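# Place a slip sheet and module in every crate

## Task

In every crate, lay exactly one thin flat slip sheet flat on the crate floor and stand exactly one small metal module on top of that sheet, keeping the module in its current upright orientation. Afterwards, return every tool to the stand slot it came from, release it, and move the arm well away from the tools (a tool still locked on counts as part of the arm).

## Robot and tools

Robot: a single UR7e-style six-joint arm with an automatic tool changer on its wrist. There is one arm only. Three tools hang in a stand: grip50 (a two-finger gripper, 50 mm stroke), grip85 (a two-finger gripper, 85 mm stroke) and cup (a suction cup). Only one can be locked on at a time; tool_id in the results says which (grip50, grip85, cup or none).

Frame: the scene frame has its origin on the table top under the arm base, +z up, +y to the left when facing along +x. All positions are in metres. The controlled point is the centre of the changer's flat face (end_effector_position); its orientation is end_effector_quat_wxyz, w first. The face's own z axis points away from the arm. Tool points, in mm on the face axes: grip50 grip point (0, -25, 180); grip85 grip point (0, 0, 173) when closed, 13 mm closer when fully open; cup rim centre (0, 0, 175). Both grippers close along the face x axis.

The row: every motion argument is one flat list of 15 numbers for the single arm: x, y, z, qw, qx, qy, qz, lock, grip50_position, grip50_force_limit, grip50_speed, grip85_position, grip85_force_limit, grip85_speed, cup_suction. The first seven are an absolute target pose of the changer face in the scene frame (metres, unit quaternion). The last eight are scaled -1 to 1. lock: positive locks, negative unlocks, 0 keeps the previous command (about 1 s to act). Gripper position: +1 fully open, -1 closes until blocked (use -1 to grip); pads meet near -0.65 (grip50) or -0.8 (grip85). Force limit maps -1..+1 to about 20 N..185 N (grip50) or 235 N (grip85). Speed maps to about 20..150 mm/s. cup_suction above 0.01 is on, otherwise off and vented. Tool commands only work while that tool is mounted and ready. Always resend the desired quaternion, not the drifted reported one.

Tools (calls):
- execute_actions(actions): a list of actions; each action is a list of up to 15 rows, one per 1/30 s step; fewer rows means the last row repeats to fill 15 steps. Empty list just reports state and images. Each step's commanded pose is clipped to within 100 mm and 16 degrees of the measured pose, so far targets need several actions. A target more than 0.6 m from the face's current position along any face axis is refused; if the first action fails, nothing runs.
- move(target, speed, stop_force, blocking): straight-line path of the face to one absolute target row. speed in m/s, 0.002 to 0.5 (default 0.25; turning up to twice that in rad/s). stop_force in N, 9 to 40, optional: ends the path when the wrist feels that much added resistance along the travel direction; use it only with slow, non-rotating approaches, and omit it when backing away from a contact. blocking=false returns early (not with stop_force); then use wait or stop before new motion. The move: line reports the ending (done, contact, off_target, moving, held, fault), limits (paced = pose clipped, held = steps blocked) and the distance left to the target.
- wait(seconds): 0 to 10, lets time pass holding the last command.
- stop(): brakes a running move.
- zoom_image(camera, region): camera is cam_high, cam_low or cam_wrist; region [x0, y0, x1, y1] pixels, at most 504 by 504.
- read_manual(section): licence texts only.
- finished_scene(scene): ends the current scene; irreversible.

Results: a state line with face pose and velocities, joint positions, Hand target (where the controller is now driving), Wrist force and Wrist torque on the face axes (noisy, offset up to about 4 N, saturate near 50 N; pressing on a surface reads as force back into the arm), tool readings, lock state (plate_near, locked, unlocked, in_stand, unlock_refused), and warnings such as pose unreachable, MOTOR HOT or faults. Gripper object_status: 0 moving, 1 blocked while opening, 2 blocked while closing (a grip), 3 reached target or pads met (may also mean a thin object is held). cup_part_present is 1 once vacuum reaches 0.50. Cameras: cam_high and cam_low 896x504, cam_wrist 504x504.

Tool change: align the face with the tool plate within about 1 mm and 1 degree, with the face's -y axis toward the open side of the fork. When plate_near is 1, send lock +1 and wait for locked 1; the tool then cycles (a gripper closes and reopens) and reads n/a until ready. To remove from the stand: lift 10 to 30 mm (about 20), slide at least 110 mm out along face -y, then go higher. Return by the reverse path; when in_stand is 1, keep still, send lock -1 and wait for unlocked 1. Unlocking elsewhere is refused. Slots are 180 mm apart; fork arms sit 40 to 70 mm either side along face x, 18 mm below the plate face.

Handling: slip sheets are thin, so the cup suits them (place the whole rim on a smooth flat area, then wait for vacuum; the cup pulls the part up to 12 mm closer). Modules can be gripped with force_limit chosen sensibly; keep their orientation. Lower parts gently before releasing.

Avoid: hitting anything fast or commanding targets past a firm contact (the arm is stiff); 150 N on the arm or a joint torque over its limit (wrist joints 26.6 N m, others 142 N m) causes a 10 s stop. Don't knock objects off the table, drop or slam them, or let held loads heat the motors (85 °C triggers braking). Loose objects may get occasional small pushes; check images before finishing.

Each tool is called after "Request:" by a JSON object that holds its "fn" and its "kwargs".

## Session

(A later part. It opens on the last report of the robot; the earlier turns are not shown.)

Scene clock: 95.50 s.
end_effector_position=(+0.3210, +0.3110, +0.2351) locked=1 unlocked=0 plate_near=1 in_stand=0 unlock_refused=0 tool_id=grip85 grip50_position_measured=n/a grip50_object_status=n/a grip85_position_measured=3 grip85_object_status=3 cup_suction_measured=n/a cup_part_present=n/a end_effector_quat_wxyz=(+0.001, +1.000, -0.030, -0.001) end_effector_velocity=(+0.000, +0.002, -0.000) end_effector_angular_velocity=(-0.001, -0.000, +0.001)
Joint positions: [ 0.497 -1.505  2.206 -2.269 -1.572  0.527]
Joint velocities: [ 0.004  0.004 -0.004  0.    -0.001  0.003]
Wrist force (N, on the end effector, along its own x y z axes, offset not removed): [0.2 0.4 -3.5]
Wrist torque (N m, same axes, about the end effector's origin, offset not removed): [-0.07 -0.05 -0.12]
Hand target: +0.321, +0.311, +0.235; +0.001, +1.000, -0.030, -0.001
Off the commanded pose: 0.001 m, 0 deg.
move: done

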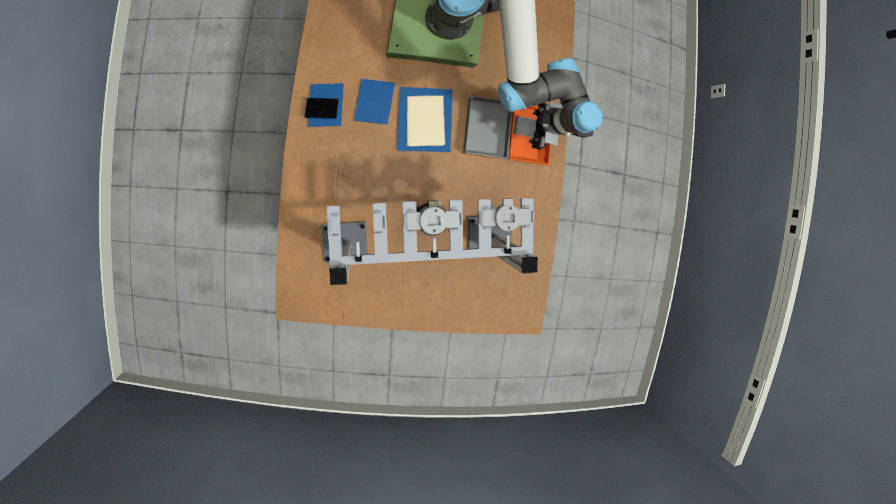

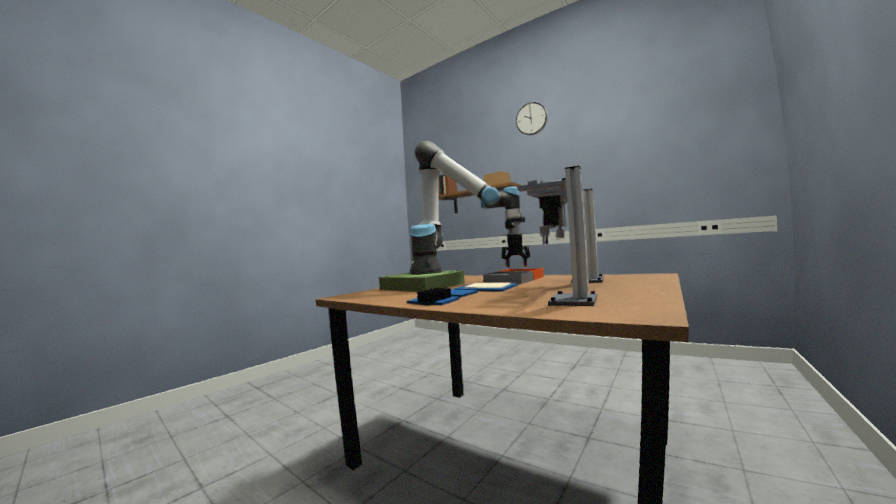

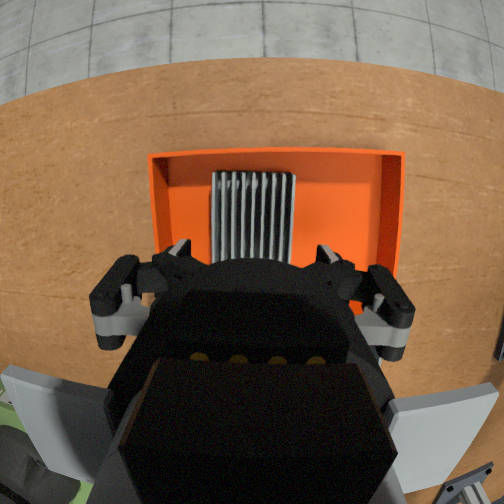

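Request:
{"fn": "move", "kwargs": {"target": [0.321,0.311,0.192,0,1,-0.03,0,0,1,0,0,1,-0.6,0,0], "speed": 0.03, "stop_force": 10}}

Request:
{"fn": "move", "kwargs": {"target": [0.321,0.311,0.192,0,1,-0.03,0,0,1,0,0,-1,-0.6,-0.5,0]}}

Request:
{"fn": "move", "kwargs": {"target": [0.321,0.311,0.25,0,1,-0.03,0,0,1,0,0,-1,-0.6,-0.5,0], "speed": 0.1}}

Request:
{"fn": "move", "kwargs": {"target": [0.31,-0.19,0.25,0,1,0,0,0,1,0,0,-1,-0.6,-0.5,0]}}

Request:
{"fn": "move", "kwargs": {"target": [0.31,-0.19,0.205,0,1,0,0,0,1,0,0,-1,-0.6,-0.5,0], "speed": 0.08}}

Request:
{"fn": "move", "kwargs": {"target": [0.31,-0.19,0.185,0,1,0,0,0,1,0,0,-1,-0.6,-0.5,0], "speed": 0.005, "stop_force": 10}}

Scene clock: 100.77 s.
end_effector_position=(+0.3210, +0.3110, +0.1922) locked=1 unlocked=0 plate_near=1 in_stand=0 unlock_refused=0 tool_id=grip85 grip50_position_measured=n/a grip50_object_status=n/a grip85_position_measured=3 grip85_object_status=3 cup_suction_measured=n/a cup_part_present=n/a end_effector_quat_wxyz=(+0.000, +1.000, -0.030, -0.000) end_effector_velocity=(+0.000, +0.000, -0.001) end_effector_angular_velocity=(+0.001, -0.000, -0.001)
Joint positions: [ 0.497 -1.417  2.257 -2.411 -1.571  0.527]
Joint velocities: [-0.     0.003  0.001 -0.005  0.001  0.   ]
Wrist force (N, on the end effector, along its own x y z axes, offset not removed): [-2.5 2.9 -2.8]
Wrist torque (N m, same axes, about the end effector's origin, offset not removed): [0.23 -0.05 0.11]
Hand target: +0.321, +0.311, +0.192; -0.000, +1.000, -0.030, -0.000
Off the commanded pose: 0.000 m, 0 deg.
move: done

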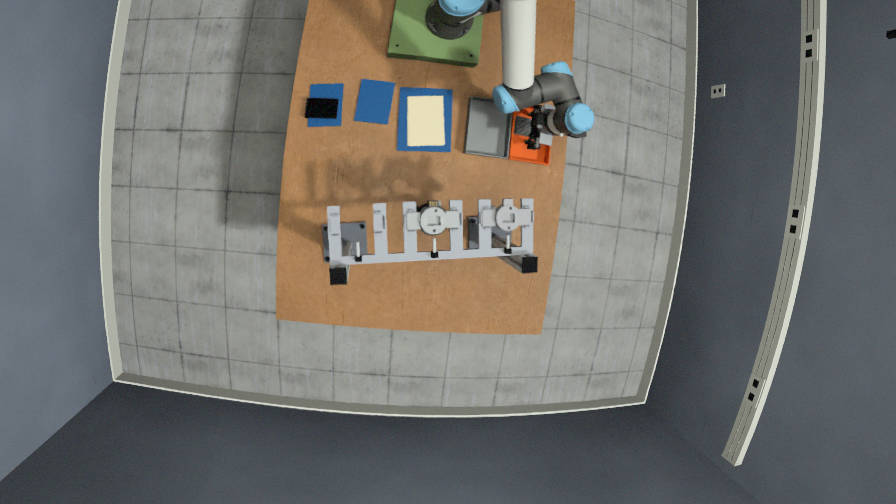

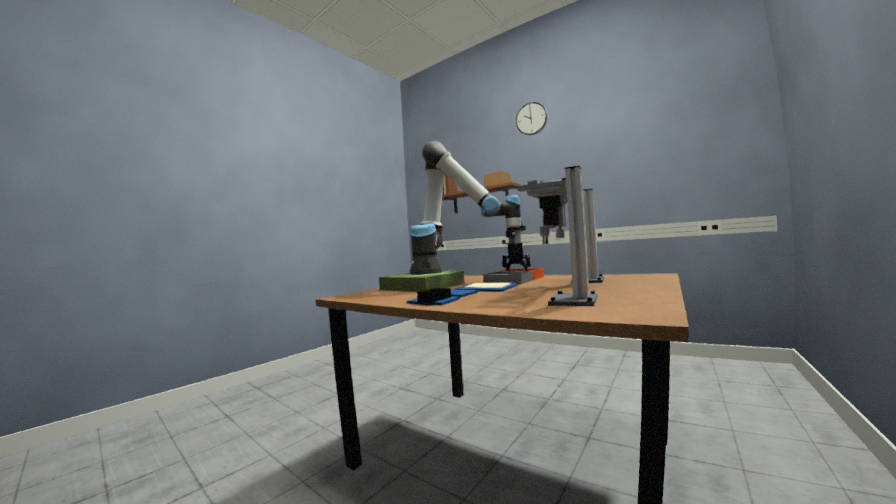

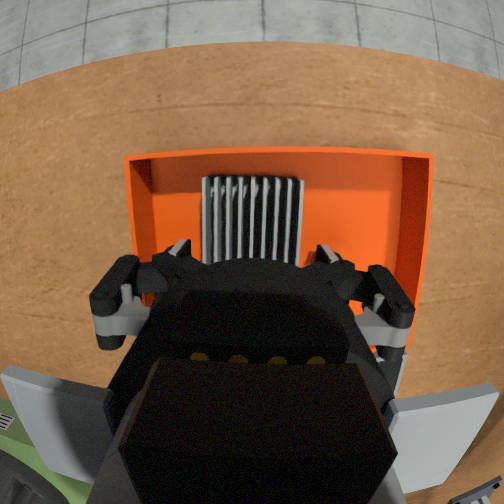

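Scene clock: 101.60 s.
end_effector_position=(+0.3210, +0.3110, +0.1920) locked=1 unlocked=0 plate_near=1 in_stand=0 unlock_refused=0 tool_id=grip85 grip50_position_measured=n/a grip50_object_status=n/a grip85_position_measured=79 grip85_object_status=2 cup_suction_measured=n/a cup_part_present=n/a end_effector_quat_wxyz=(-0.000, +1.000, -0.030, +0.000) end_effector_velocity=(+0.000, -0.000, +0.000) end_effector_angular_velocity=(-0.000, -0.000, -0.001)
Joint positions: [ 0.497 -1.416  2.257 -2.411 -1.571  0.527]
Joint velocities: [-0.    -0.    -0.     0.    -0.     0.001]
Wrist force (N, on the end effector, along its own x y z axes, offset not removed): [-3.6 -1.6 -21.9]
Wrist torque (N m, same axes, about the end effector's origin, offset not removed): [-0.40 -0.57 0.02]
Hand target: +0.321, +0.311, +0.192; -0.000, +1.000, -0.030, +0.000
Off the commanded pose: 0.000 m, 0 deg.
move: done

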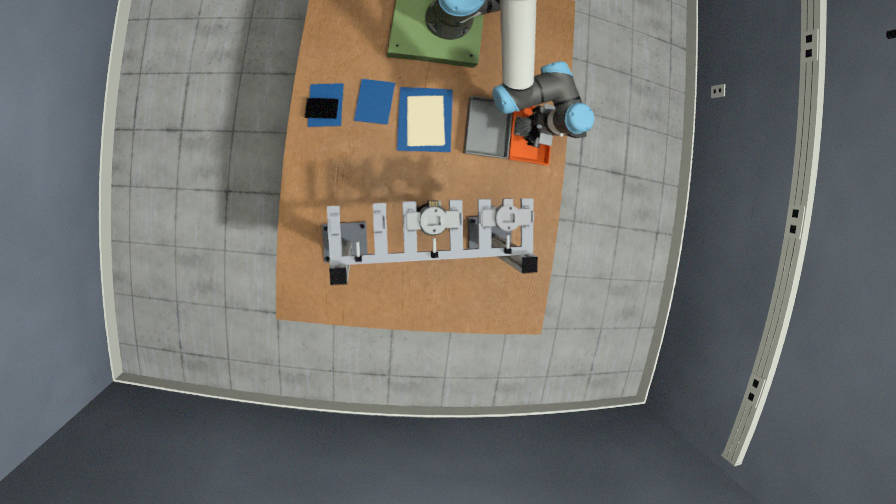

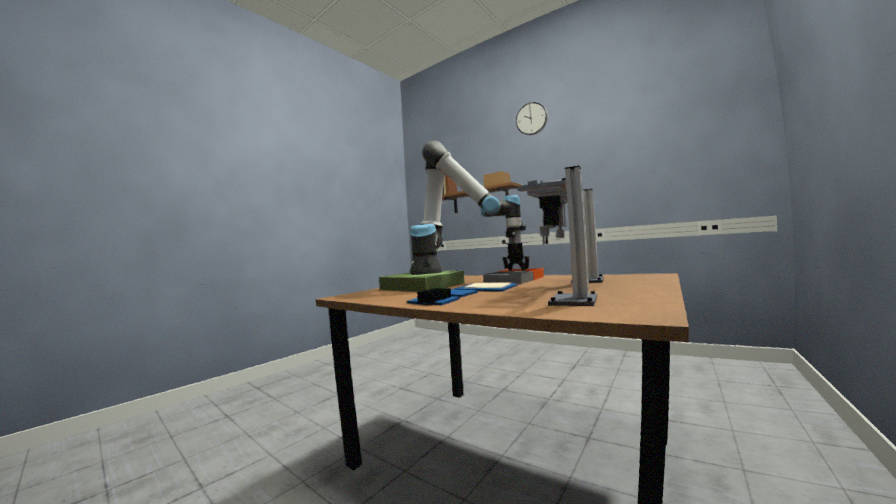

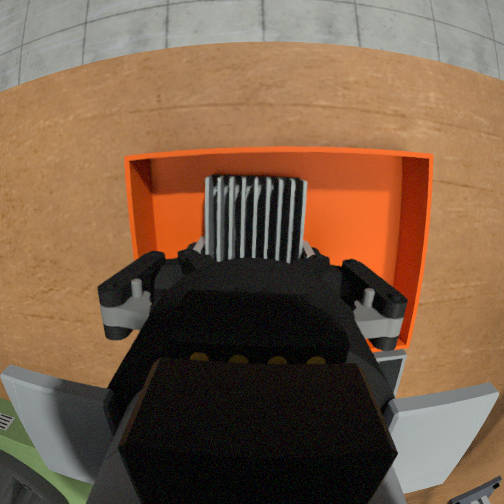

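Scene clock: 102.60 s.
end_effector_position=(+0.3210, +0.3111, +0.2497) locked=1 unlocked=0 plate_near=1 in_stand=0 unlock_refused=0 tool_id=grip85 grip50_position_measured=n/a grip50_object_status=n/a grip85_position_measured=79 grip85_object_status=2 cup_suction_measured=n/a cup_part_present=n/a end_effector_quat_wxyz=(-0.000, +1.000, -0.030, +0.000) end_effector_velocity=(+0.000, -0.000, +0.002) end_effector_angular_velocity=(+0.001, +0.001, -0.001)
Joint positions: [ 0.497 -1.532  2.189 -2.227 -1.571  0.527]
Joint velocities: [-0.001 -0.004 -0.003  0.007  0.001 -0.   ]
Wrist force (N, on the end effector, along its own x y z axes, offset not removed): [0.8 0.9 2.3]
Wrist torque (N m, same axes, about the end effector's origin, offset not removed): [0.21 -0.03 0.04]
Hand target: +0.321, +0.311, +0.250; -0.000, +1.000, -0.030, +0.000
Off the commanded pose: 0.000 m, 0 deg.
move: done

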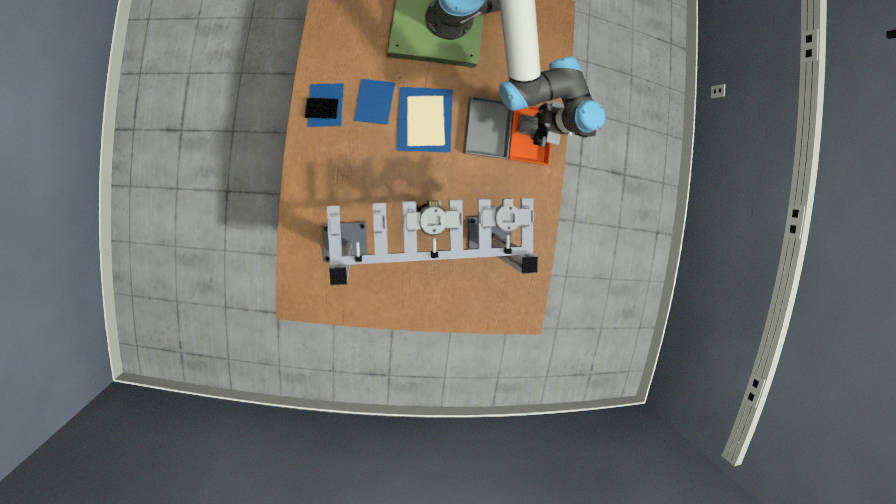

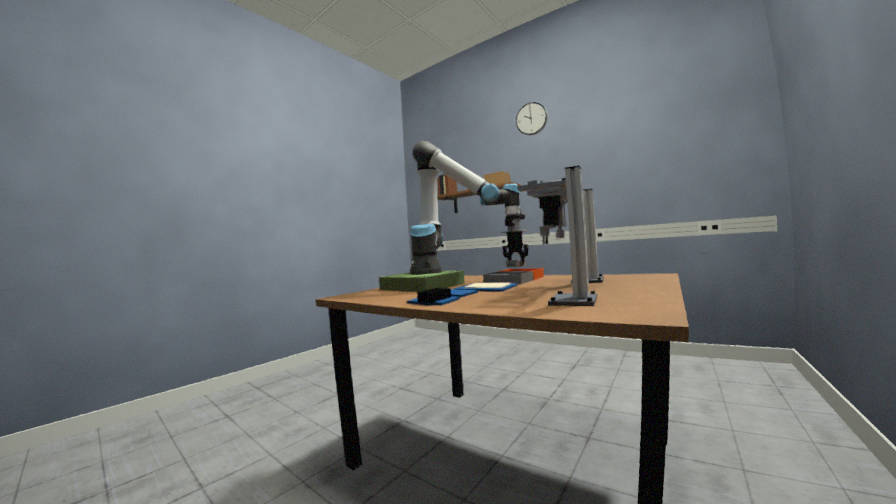

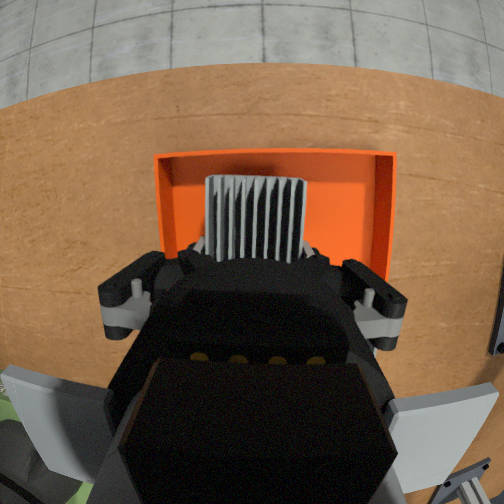

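Scene clock: 105.20 s.
end_effector_position=(+0.3113, -0.1889, +0.2499) locked=1 unlocked=0 plate_near=1 in_stand=0 unlock_refused=0 tool_id=grip85 grip50_position_measured=n/a grip50_object_status=n/a grip85_position_measured=79 grip85_object_status=2 cup_suction_measured=n/a cup_part_present=n/a end_effector_quat_wxyz=(-0.001, +1.000, -0.000, +0.001) end_effector_velocity=(-0.000, -0.002, -0.001) end_effector_angular_velocity=(+0.001, +0.001, -0.000)
Joint positions: [-0.891 -1.753  2.387 -2.204 -1.568 -0.921]
Joint velocities: [-0.004  0.004 -0.002 -0.001 -0.    -0.004]
Wrist force (N, on the end effector, along its own x y z axes, offset not removed): [-1.3 -1.0 2.0]
Wrist torque (N m, same axes, about the end effector's origin, offset not removed): [-0.04 0.19 0.11]
Hand target: +0.311, -0.189, +0.250; -0.001, +1.000, -0.000, +0.001
Off the commanded pose: 0.002 m, 0 deg.
move: done

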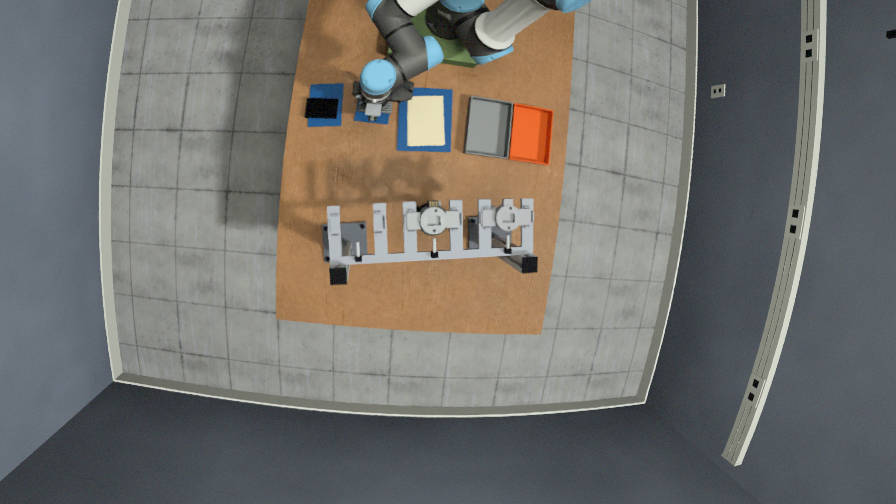

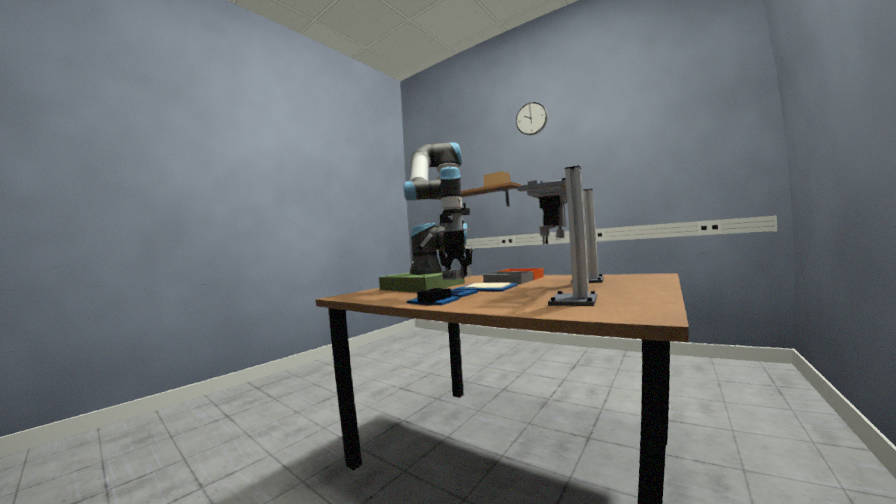

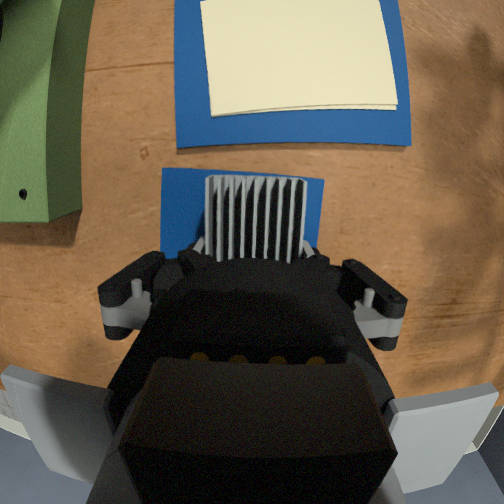

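Scene clock: 106.17 s.
end_effector_position=(+0.3100, -0.1900, +0.2052) locked=1 unlocked=0 plate_near=1 in_stand=0 unlock_refused=0 tool_id=grip85 grip50_position_measured=n/a grip50_object_status=n/a grip85_position_measured=79 grip85_object_status=2 cup_suction_measured=n/a cup_part_present=n/a end_effector_quat_wxyz=(-0.000, +1.000, -0.000, -0.000) end_effector_velocity=(+0.001, +0.000, -0.002) end_effector_angular_velocity=(-0.001, -0.000, +0.002)
Joint positions: [-0.895 -1.649  2.454 -2.376 -1.571 -0.925]
Joint velocities: [ 0.002  0.006  0.002 -0.008 -0.    -0.   ]
Wrist force (N, on the end effector, along its own x y z axes, offset not removed): [-0.5 1.2 0.8]
Wrist torque (N m, same axes, about the end effector's origin, offset not removed): [-0.01 0.04 -0.08]
Hand target: +0.310, -0.190, +0.205; -0.000, +1.000, +0.000, +0.000
Off the commanded pose: 0.000 m, 0 deg.
move: done

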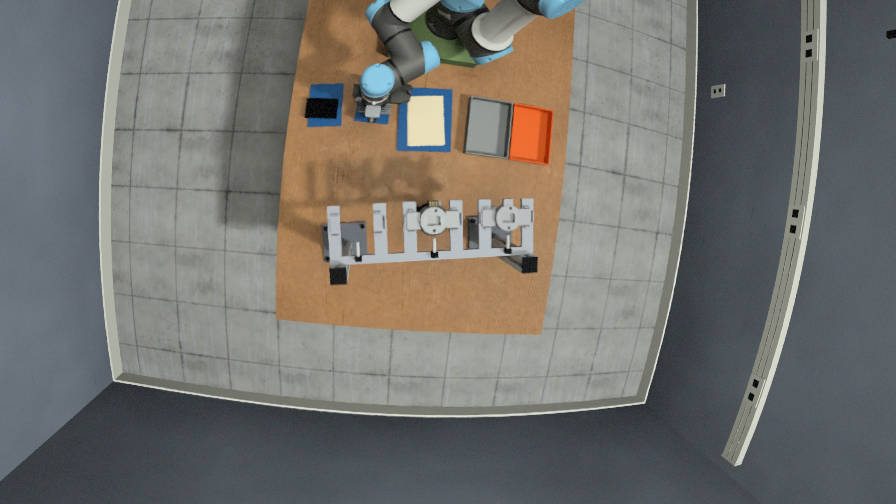

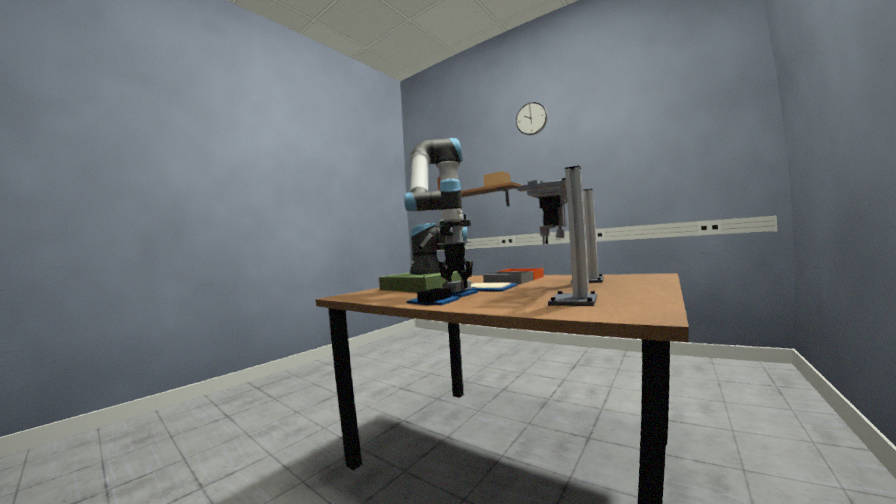

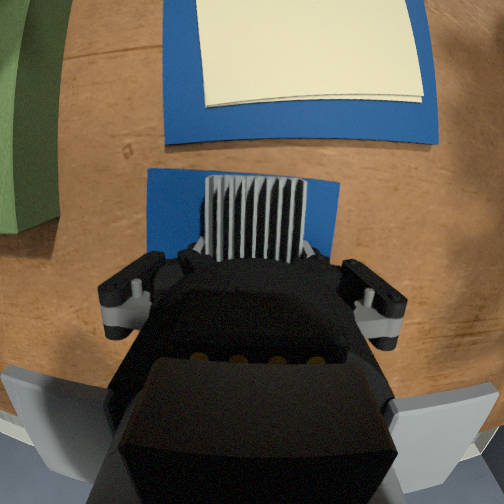

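Scene clock: 107.80 s.
end_effector_position=(+0.3100, -0.1899, +0.1988) locked=1 unlocked=0 plate_near=1 in_stand=0 unlock_refused=0 tool_id=grip85 grip50_position_measured=n/a grip50_object_status=n/a grip85_position_measured=79 grip85_object_status=2 cup_suction_measured=n/a cup_part_present=n/a end_effector_quat_wxyz=(-0.000, +1.000, +0.000, -0.000) end_effector_velocity=(-0.000, +0.001, +0.000) end_effector_angular_velocity=(+0.005, +0.003, +0.001)
Joint positions: [-0.895 -1.632  2.462 -2.401 -1.571 -0.925]
Joint velocities: [ 0.001 -0.003 -0.001  0.01   0.     0.   ]
Wrist force (N, on the end effector, along its own x y z axes, offset not removed): [5.7 6.2 -16.5]
Wrist torque (N m, same axes, about the end effector's origin, offset not removed): [-0.04 0.92 0.24]
Hand target: +0.310, -0.190, +0.199; -0.000, +1.000, -0.000, -0.000
Off the commanded pose: 0.014 m, 0 deg.
move: contact

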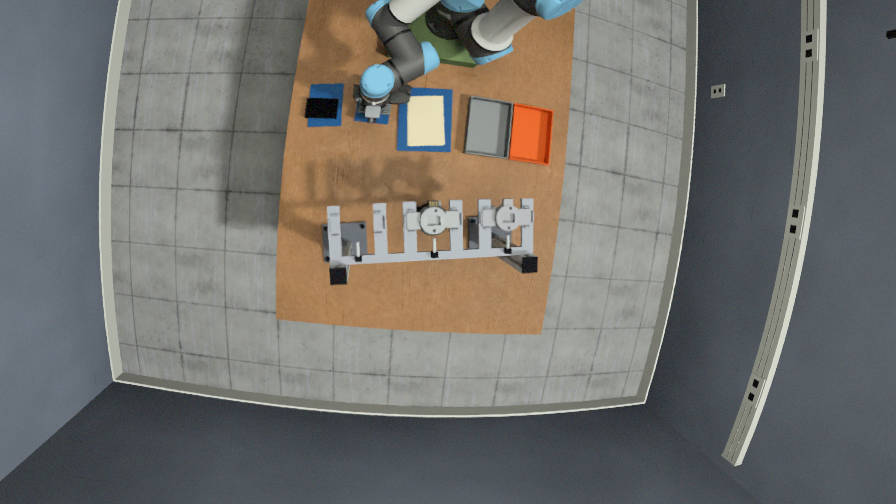

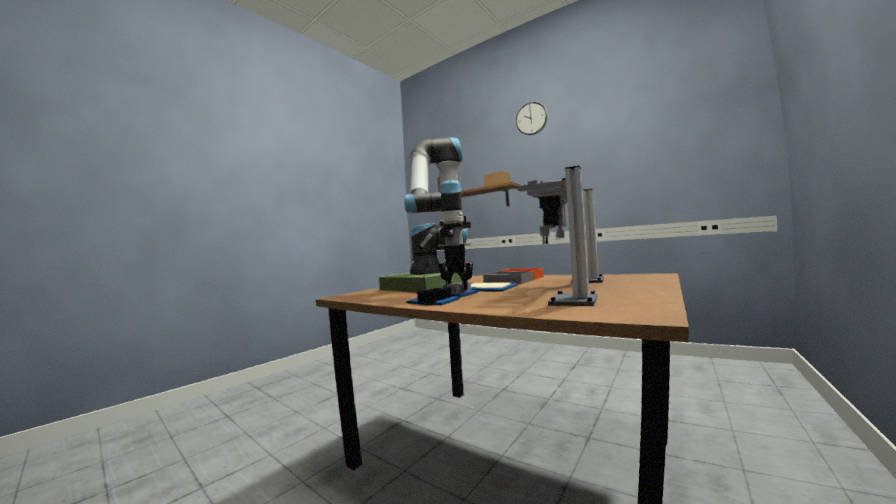

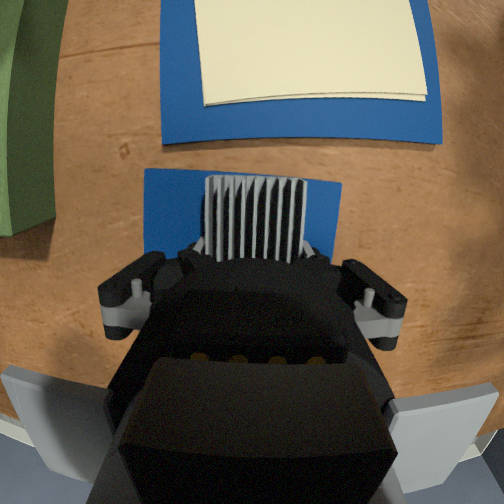

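Cup slot ≈ (.5968,.1606).

Request:
{"fn": "execute_actions", "kwargs": {"actions": [[[0.31,-0.19,0.199,0,1,0,0,0,1,0,0,1,-0.6,0,0]],[[0.31,-0.19,0.199,0,1,0,0,0,1,0,0,1,-0.6,0,0]],[[0.31,-0.19,0.25,0,1,0,0,0,1,0,0,1,-0.6,0,0]]]}}

Request:
{"fn": "move", "kwargs": {"target": [0.496,-0.2163,0.381,0,0.658,0.753,0,0,1,0,0,1,0,0,0], "speed": 0.4}}

Request:
{"fn": "move", "kwargs": {"target": [0.645,-0.1962,0.381,0,0.658,0.753,0,0,1,0,0,1,0,0,0], "speed": 0.08}}

Request:
{"fn": "move", "kwargs": {"target": [0.645,-0.1962,0.3608,0,0.658,0.753,0,0,1,0,0,1,0,0,0], "speed": 0.01, "stop_force": 20}}

Request:
{"fn": "execute_actions", "kwargs": {"actions": [[[0.645,-0.1962,0.3608,0,0.658,0.753,0,-1,1,0,0,1,0,0,0]],[[0.645,-0.1962,0.3608,0,0.658,0.753,0,-1,1,0,0,1,0,0,0]],[[0.645,-0.1962,0.3608,0,0.658,0.753,0,-1,1,0,0,1,0,0,0]],[[0.645,-0.1962,0.385,0,0.658,0.753,0,0,1,0,0,1,0,0,0]]]}}

Scene clock: 112.23 s.
end_effector_position=(+0.3101, -0.1901, +0.2494) locked=1 unlocked=0 plate_near=1 in_stand=0 unlock_refused=0 tool_id=grip85 grip50_position_measured=n/a grip50_object_status=n/a grip85_position_measured=3 grip85_object_status=3 cup_suction_measured=n/a cup_part_present=n/a end_effector_quat_wxyz=(+0.000, +1.000, +0.000, +0.000) end_effector_velocity=(-0.001, +0.001, +0.006) end_effector_angular_velocity=(+0.007, +0.004, +0.001)
Joint positions: [-0.894 -1.752  2.389 -2.207 -1.572 -0.925]
Joint velocities: [-0.001 -0.014 -0.011  0.033  0.001 -0.002]
Wrist force (N, on the end effector, along its own x y z axes, offset not removed): [-3.4 2.3 -1.4]
Wrist torque (N m, same axes, about the end effector's origin, offset not removed): [0.30 0.40 0.13]
Hand target: +0.310, -0.190, +0.250; +0.000, +1.000, -0.000, +0.000
Off the commanded pose: 0.001 m, 0 deg.

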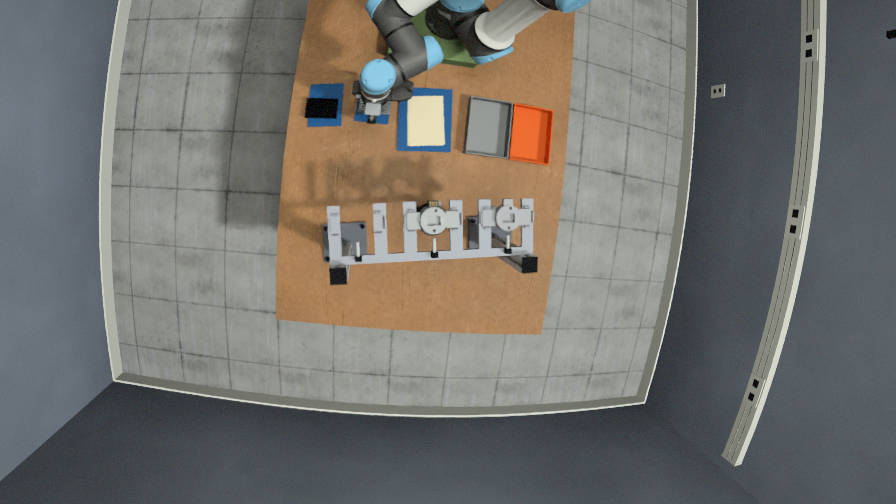

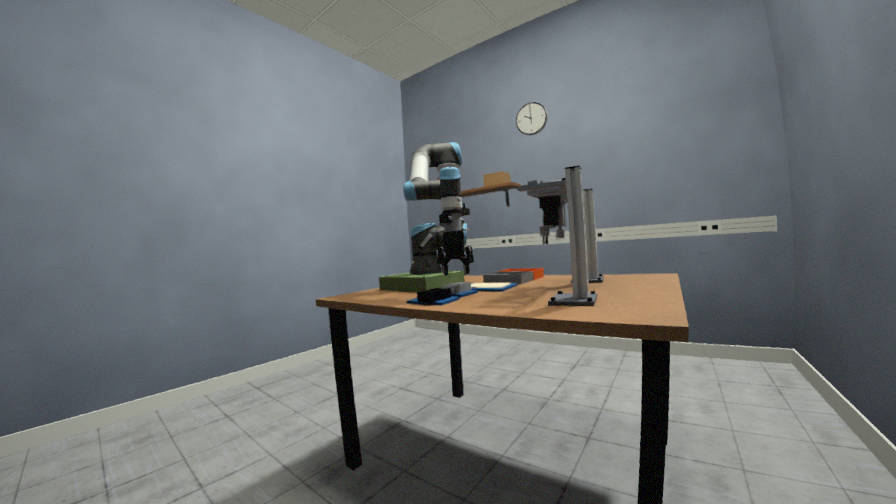

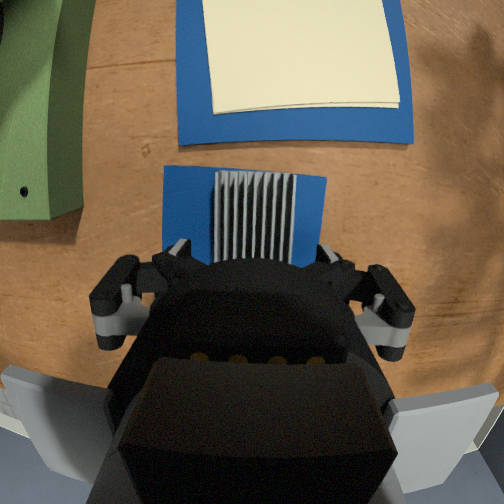

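Scene clock: 114.90 s.
end_effector_position=(+0.4958, -0.2162, +0.3810) locked=1 unlocked=0 plate_near=1 in_stand=0 unlock_refused=0 tool_id=grip85 grip50_position_measured=n/a grip50_object_status=n/a grip85_position_measured=3 grip85_object_status=3 cup_suction_measured=n/a cup_part_present=n/a end_effector_quat_wxyz=(-0.000, +0.658, +0.753, -0.000) end_effector_velocity=(+0.001, -0.000, +0.001) end_effector_angular_velocity=(+0.001, +0.002, +0.010)
Joint positions: [-0.629 -1.46   1.733 -1.843 -1.572 -2.364]
Joint velocities: [ 0.001  0.003 -0.005  0.005 -0.    -0.009]
Wrist force (N, on the end effector, along its own x y z axes, offset not removed): [-1.3 2.1 1.2]
Wrist torque (N m, same axes, about the end effector's origin, offset not removed): [0.18 0.13 0.00]
Hand target: +0.496, -0.216, +0.381; -0.000, +0.658, +0.753, -0.000
Off the commanded pose: 0.000 m, 0 deg.
move: done

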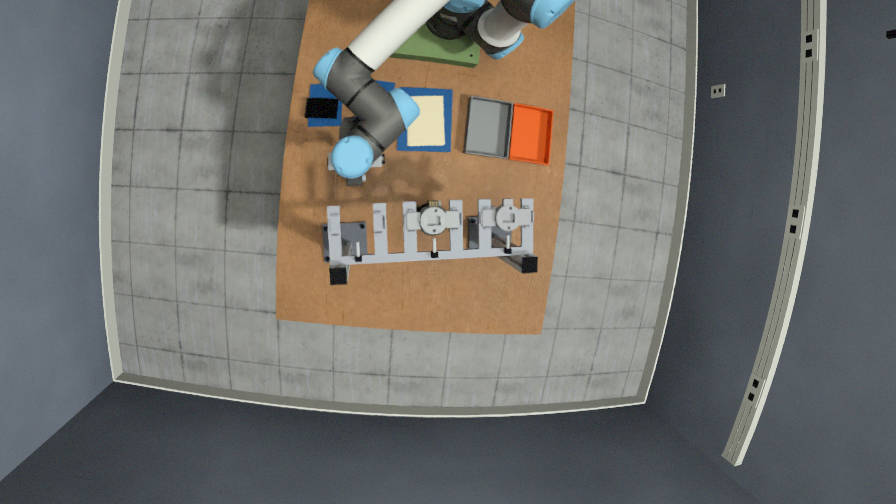

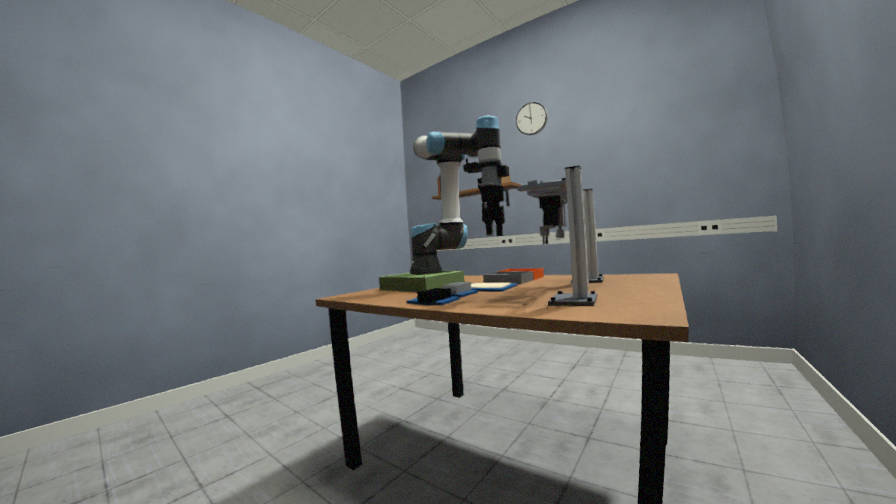

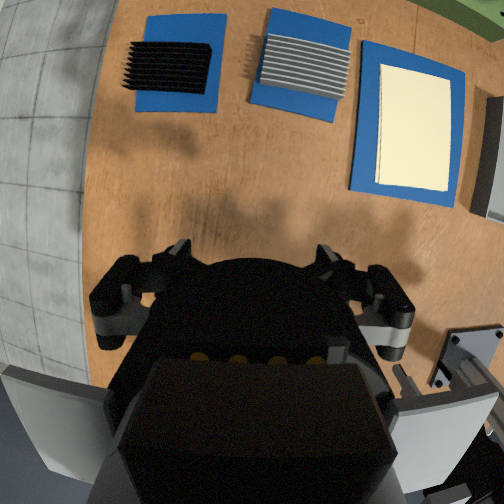

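Scene clock: 117.20 s.
end_effector_position=(+0.6447, -0.1961, +0.3811) locked=1 unlocked=0 plate_near=1 in_stand=0 unlock_refused=0 tool_id=grip85 grip50_position_measured=n/a grip50_object_status=n/a grip85_position_measured=3 grip85_object_status=3 cup_suction_measured=n/a cup_part_present=n/a end_effector_quat_wxyz=(-0.000, +0.658, +0.753, -0.000) end_effector_velocity=(+0.002, -0.000, +0.000) end_effector_angular_velocity=(+0.000, -0.000, -0.000)
Joint positions: [-0.464 -1.146  1.326 -1.751 -1.571 -2.199]
Joint velocities: [ 0.001  0.004 -0.007  0.003  0.     0.001]
Wrist force (N, on the end effector, along its own x y z axes, offset not removed): [-1.8 3.2 -2.3]
Wrist torque (N m, same axes, about the end effector's origin, offset not removed): [0.26 0.17 -0.10]
Hand target: +0.645, -0.196, +0.381; -0.000, +0.658, +0.753, -0.000
Off the commanded pose: 0.000 m, 0 deg.
move: done

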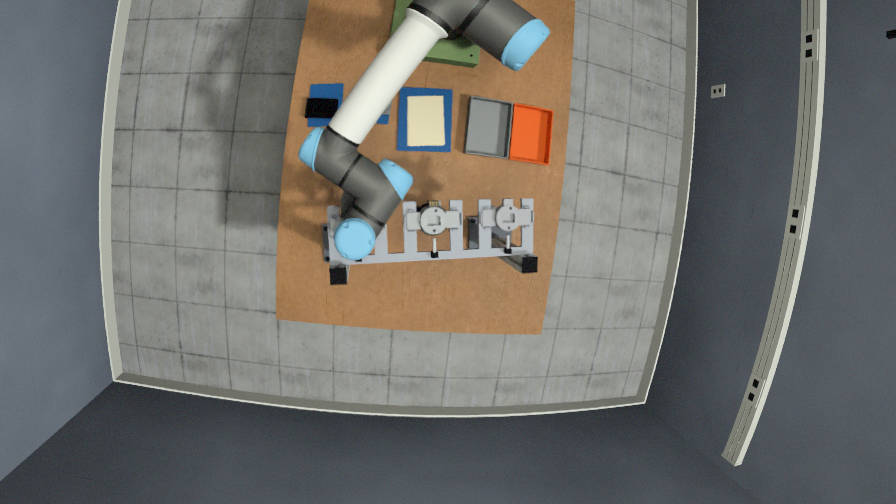

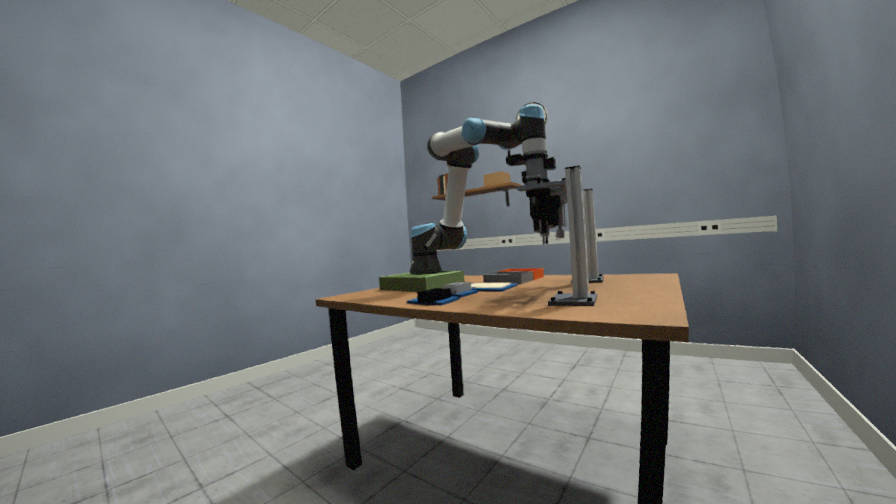

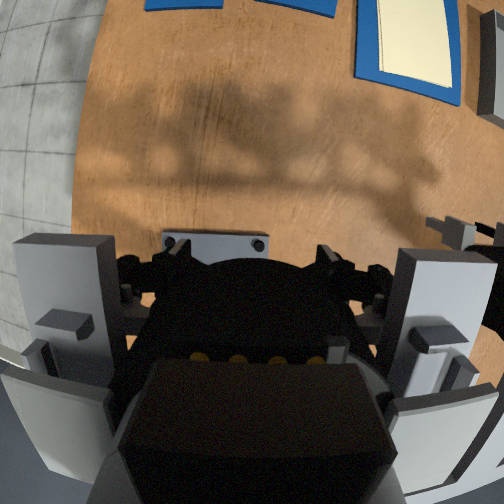

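Scene clock: 119.43 s.
end_effector_position=(+0.6450, -0.1962, +0.3609) locked=1 unlocked=0 plate_near=1 in_stand=1 unlock_refused=0 tool_id=grip85 grip50_position_measured=n/a grip50_object_status=n/a grip85_position_measured=3 grip85_object_status=3 cup_suction_measured=n/a cup_part_present=n/a end_effector_quat_wxyz=(-0.000, +0.658, +0.753, +0.000) end_effector_velocity=(-0.000, -0.001, -0.001) end_effector_angular_velocity=(-0.001, -0.001, -0.001)
Joint positions: [-0.464 -1.135  1.364 -1.799 -1.571 -2.199]
Joint velocities: [-0.001  0.001  0.002 -0.004 -0.     0.   ]
Wrist force (N, on the end effector, along its own x y z axes, offset not removed): [-1.1 0.2 2.5]
Wrist torque (N m, same axes, about the end effector's origin, offset not removed): [-0.15 0.23 0.21]
Hand target: +0.645, -0.196, +0.361; -0.000, +0.658, +0.753, -0.000
Off the commanded pose: 0.000 m, 0 deg.
move: done

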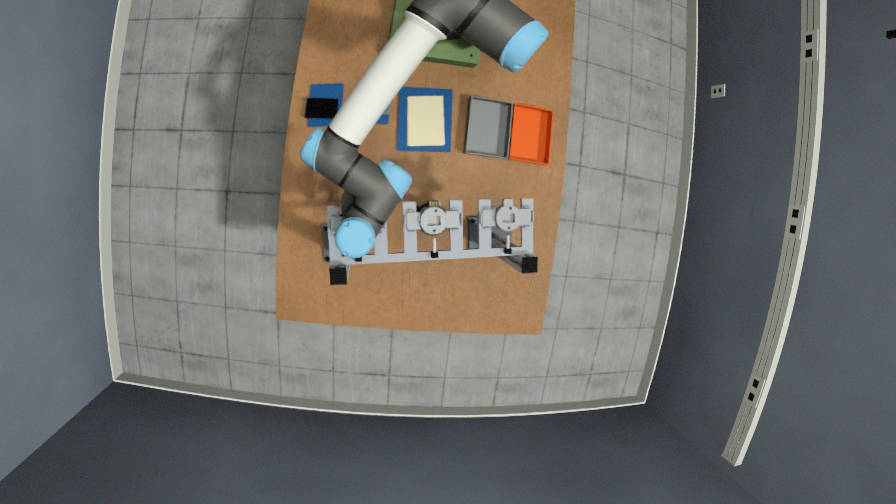

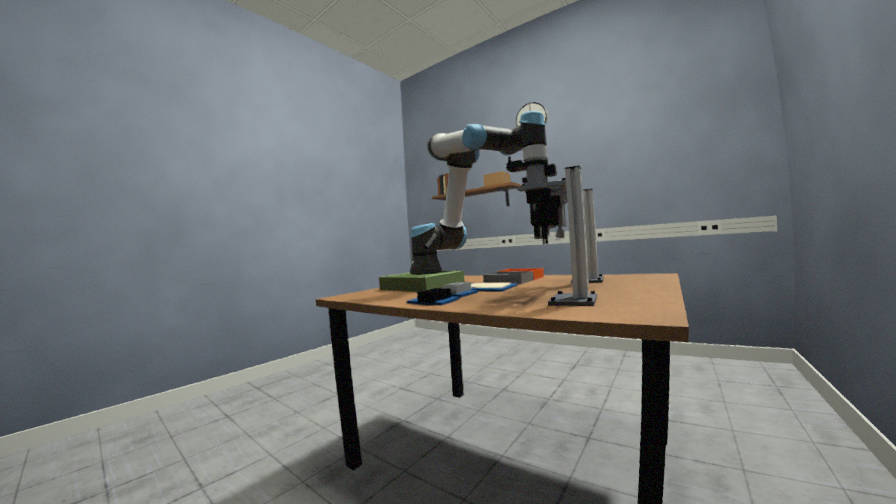

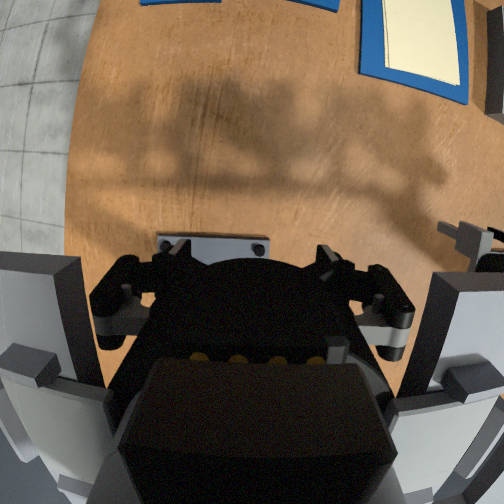

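Scene clock: 121.43 s.
end_effector_position=(+0.6450, -0.1962, +0.3848) locked=0 unlocked=1 plate_near=0 in_stand=0 unlock_refused=0 tool_id=none grip50_position_measured=n/a grip50_object_status=n/a grip85_position_measured=n/a grip85_object_status=n/a cup_suction_measured=n/a cup_part_present=n/a end_effector_quat_wxyz=(+0.000, +0.658, +0.753, +0.000) end_effector_velocity=(+0.000, +0.000, +0.002) end_effector_angular_velocity=(-0.000, -0.000, +0.000)
Joint positions: [-0.464 -1.147  1.318 -1.742 -1.571 -2.199]
Joint velocities: [ 0.001 -0.    -0.005  0.004 -0.     0.   ]
Wrist force (N, on the end effector, along its own x y z axes, offset not removed): [2.4 3.5 -3.1]
Wrist torque (N m, same axes, about the end effector's origin, offset not removed): [0.29 -0.22 -0.07]
Hand target: +0.645, -0.196, +0.385; +0.000, +0.658, +0.753, +0.000
Off the commanded pose: 0.000 m, 0 deg.

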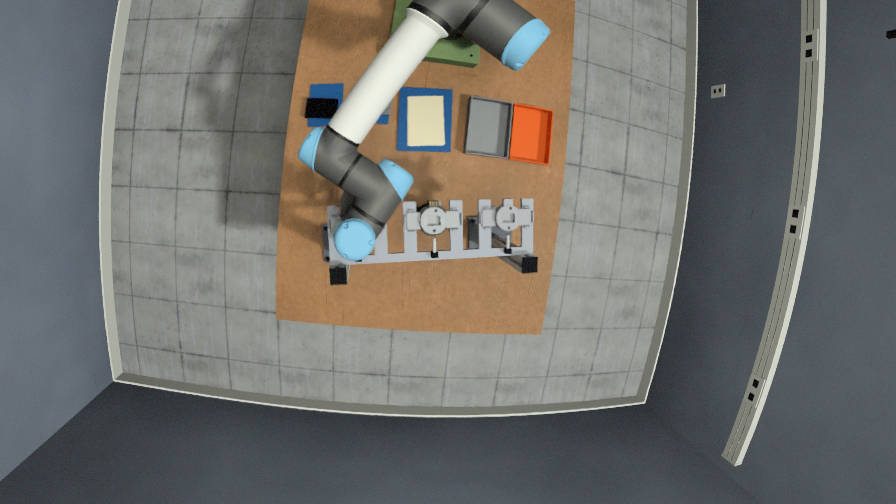

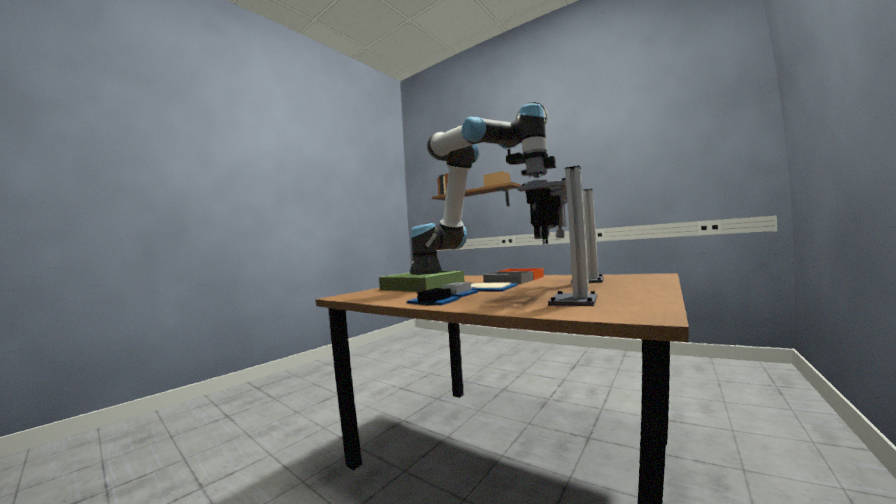

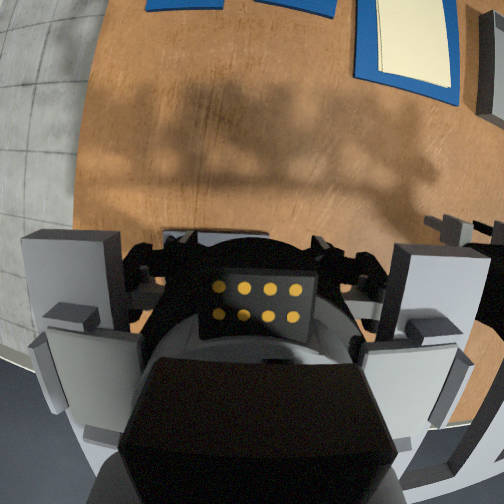

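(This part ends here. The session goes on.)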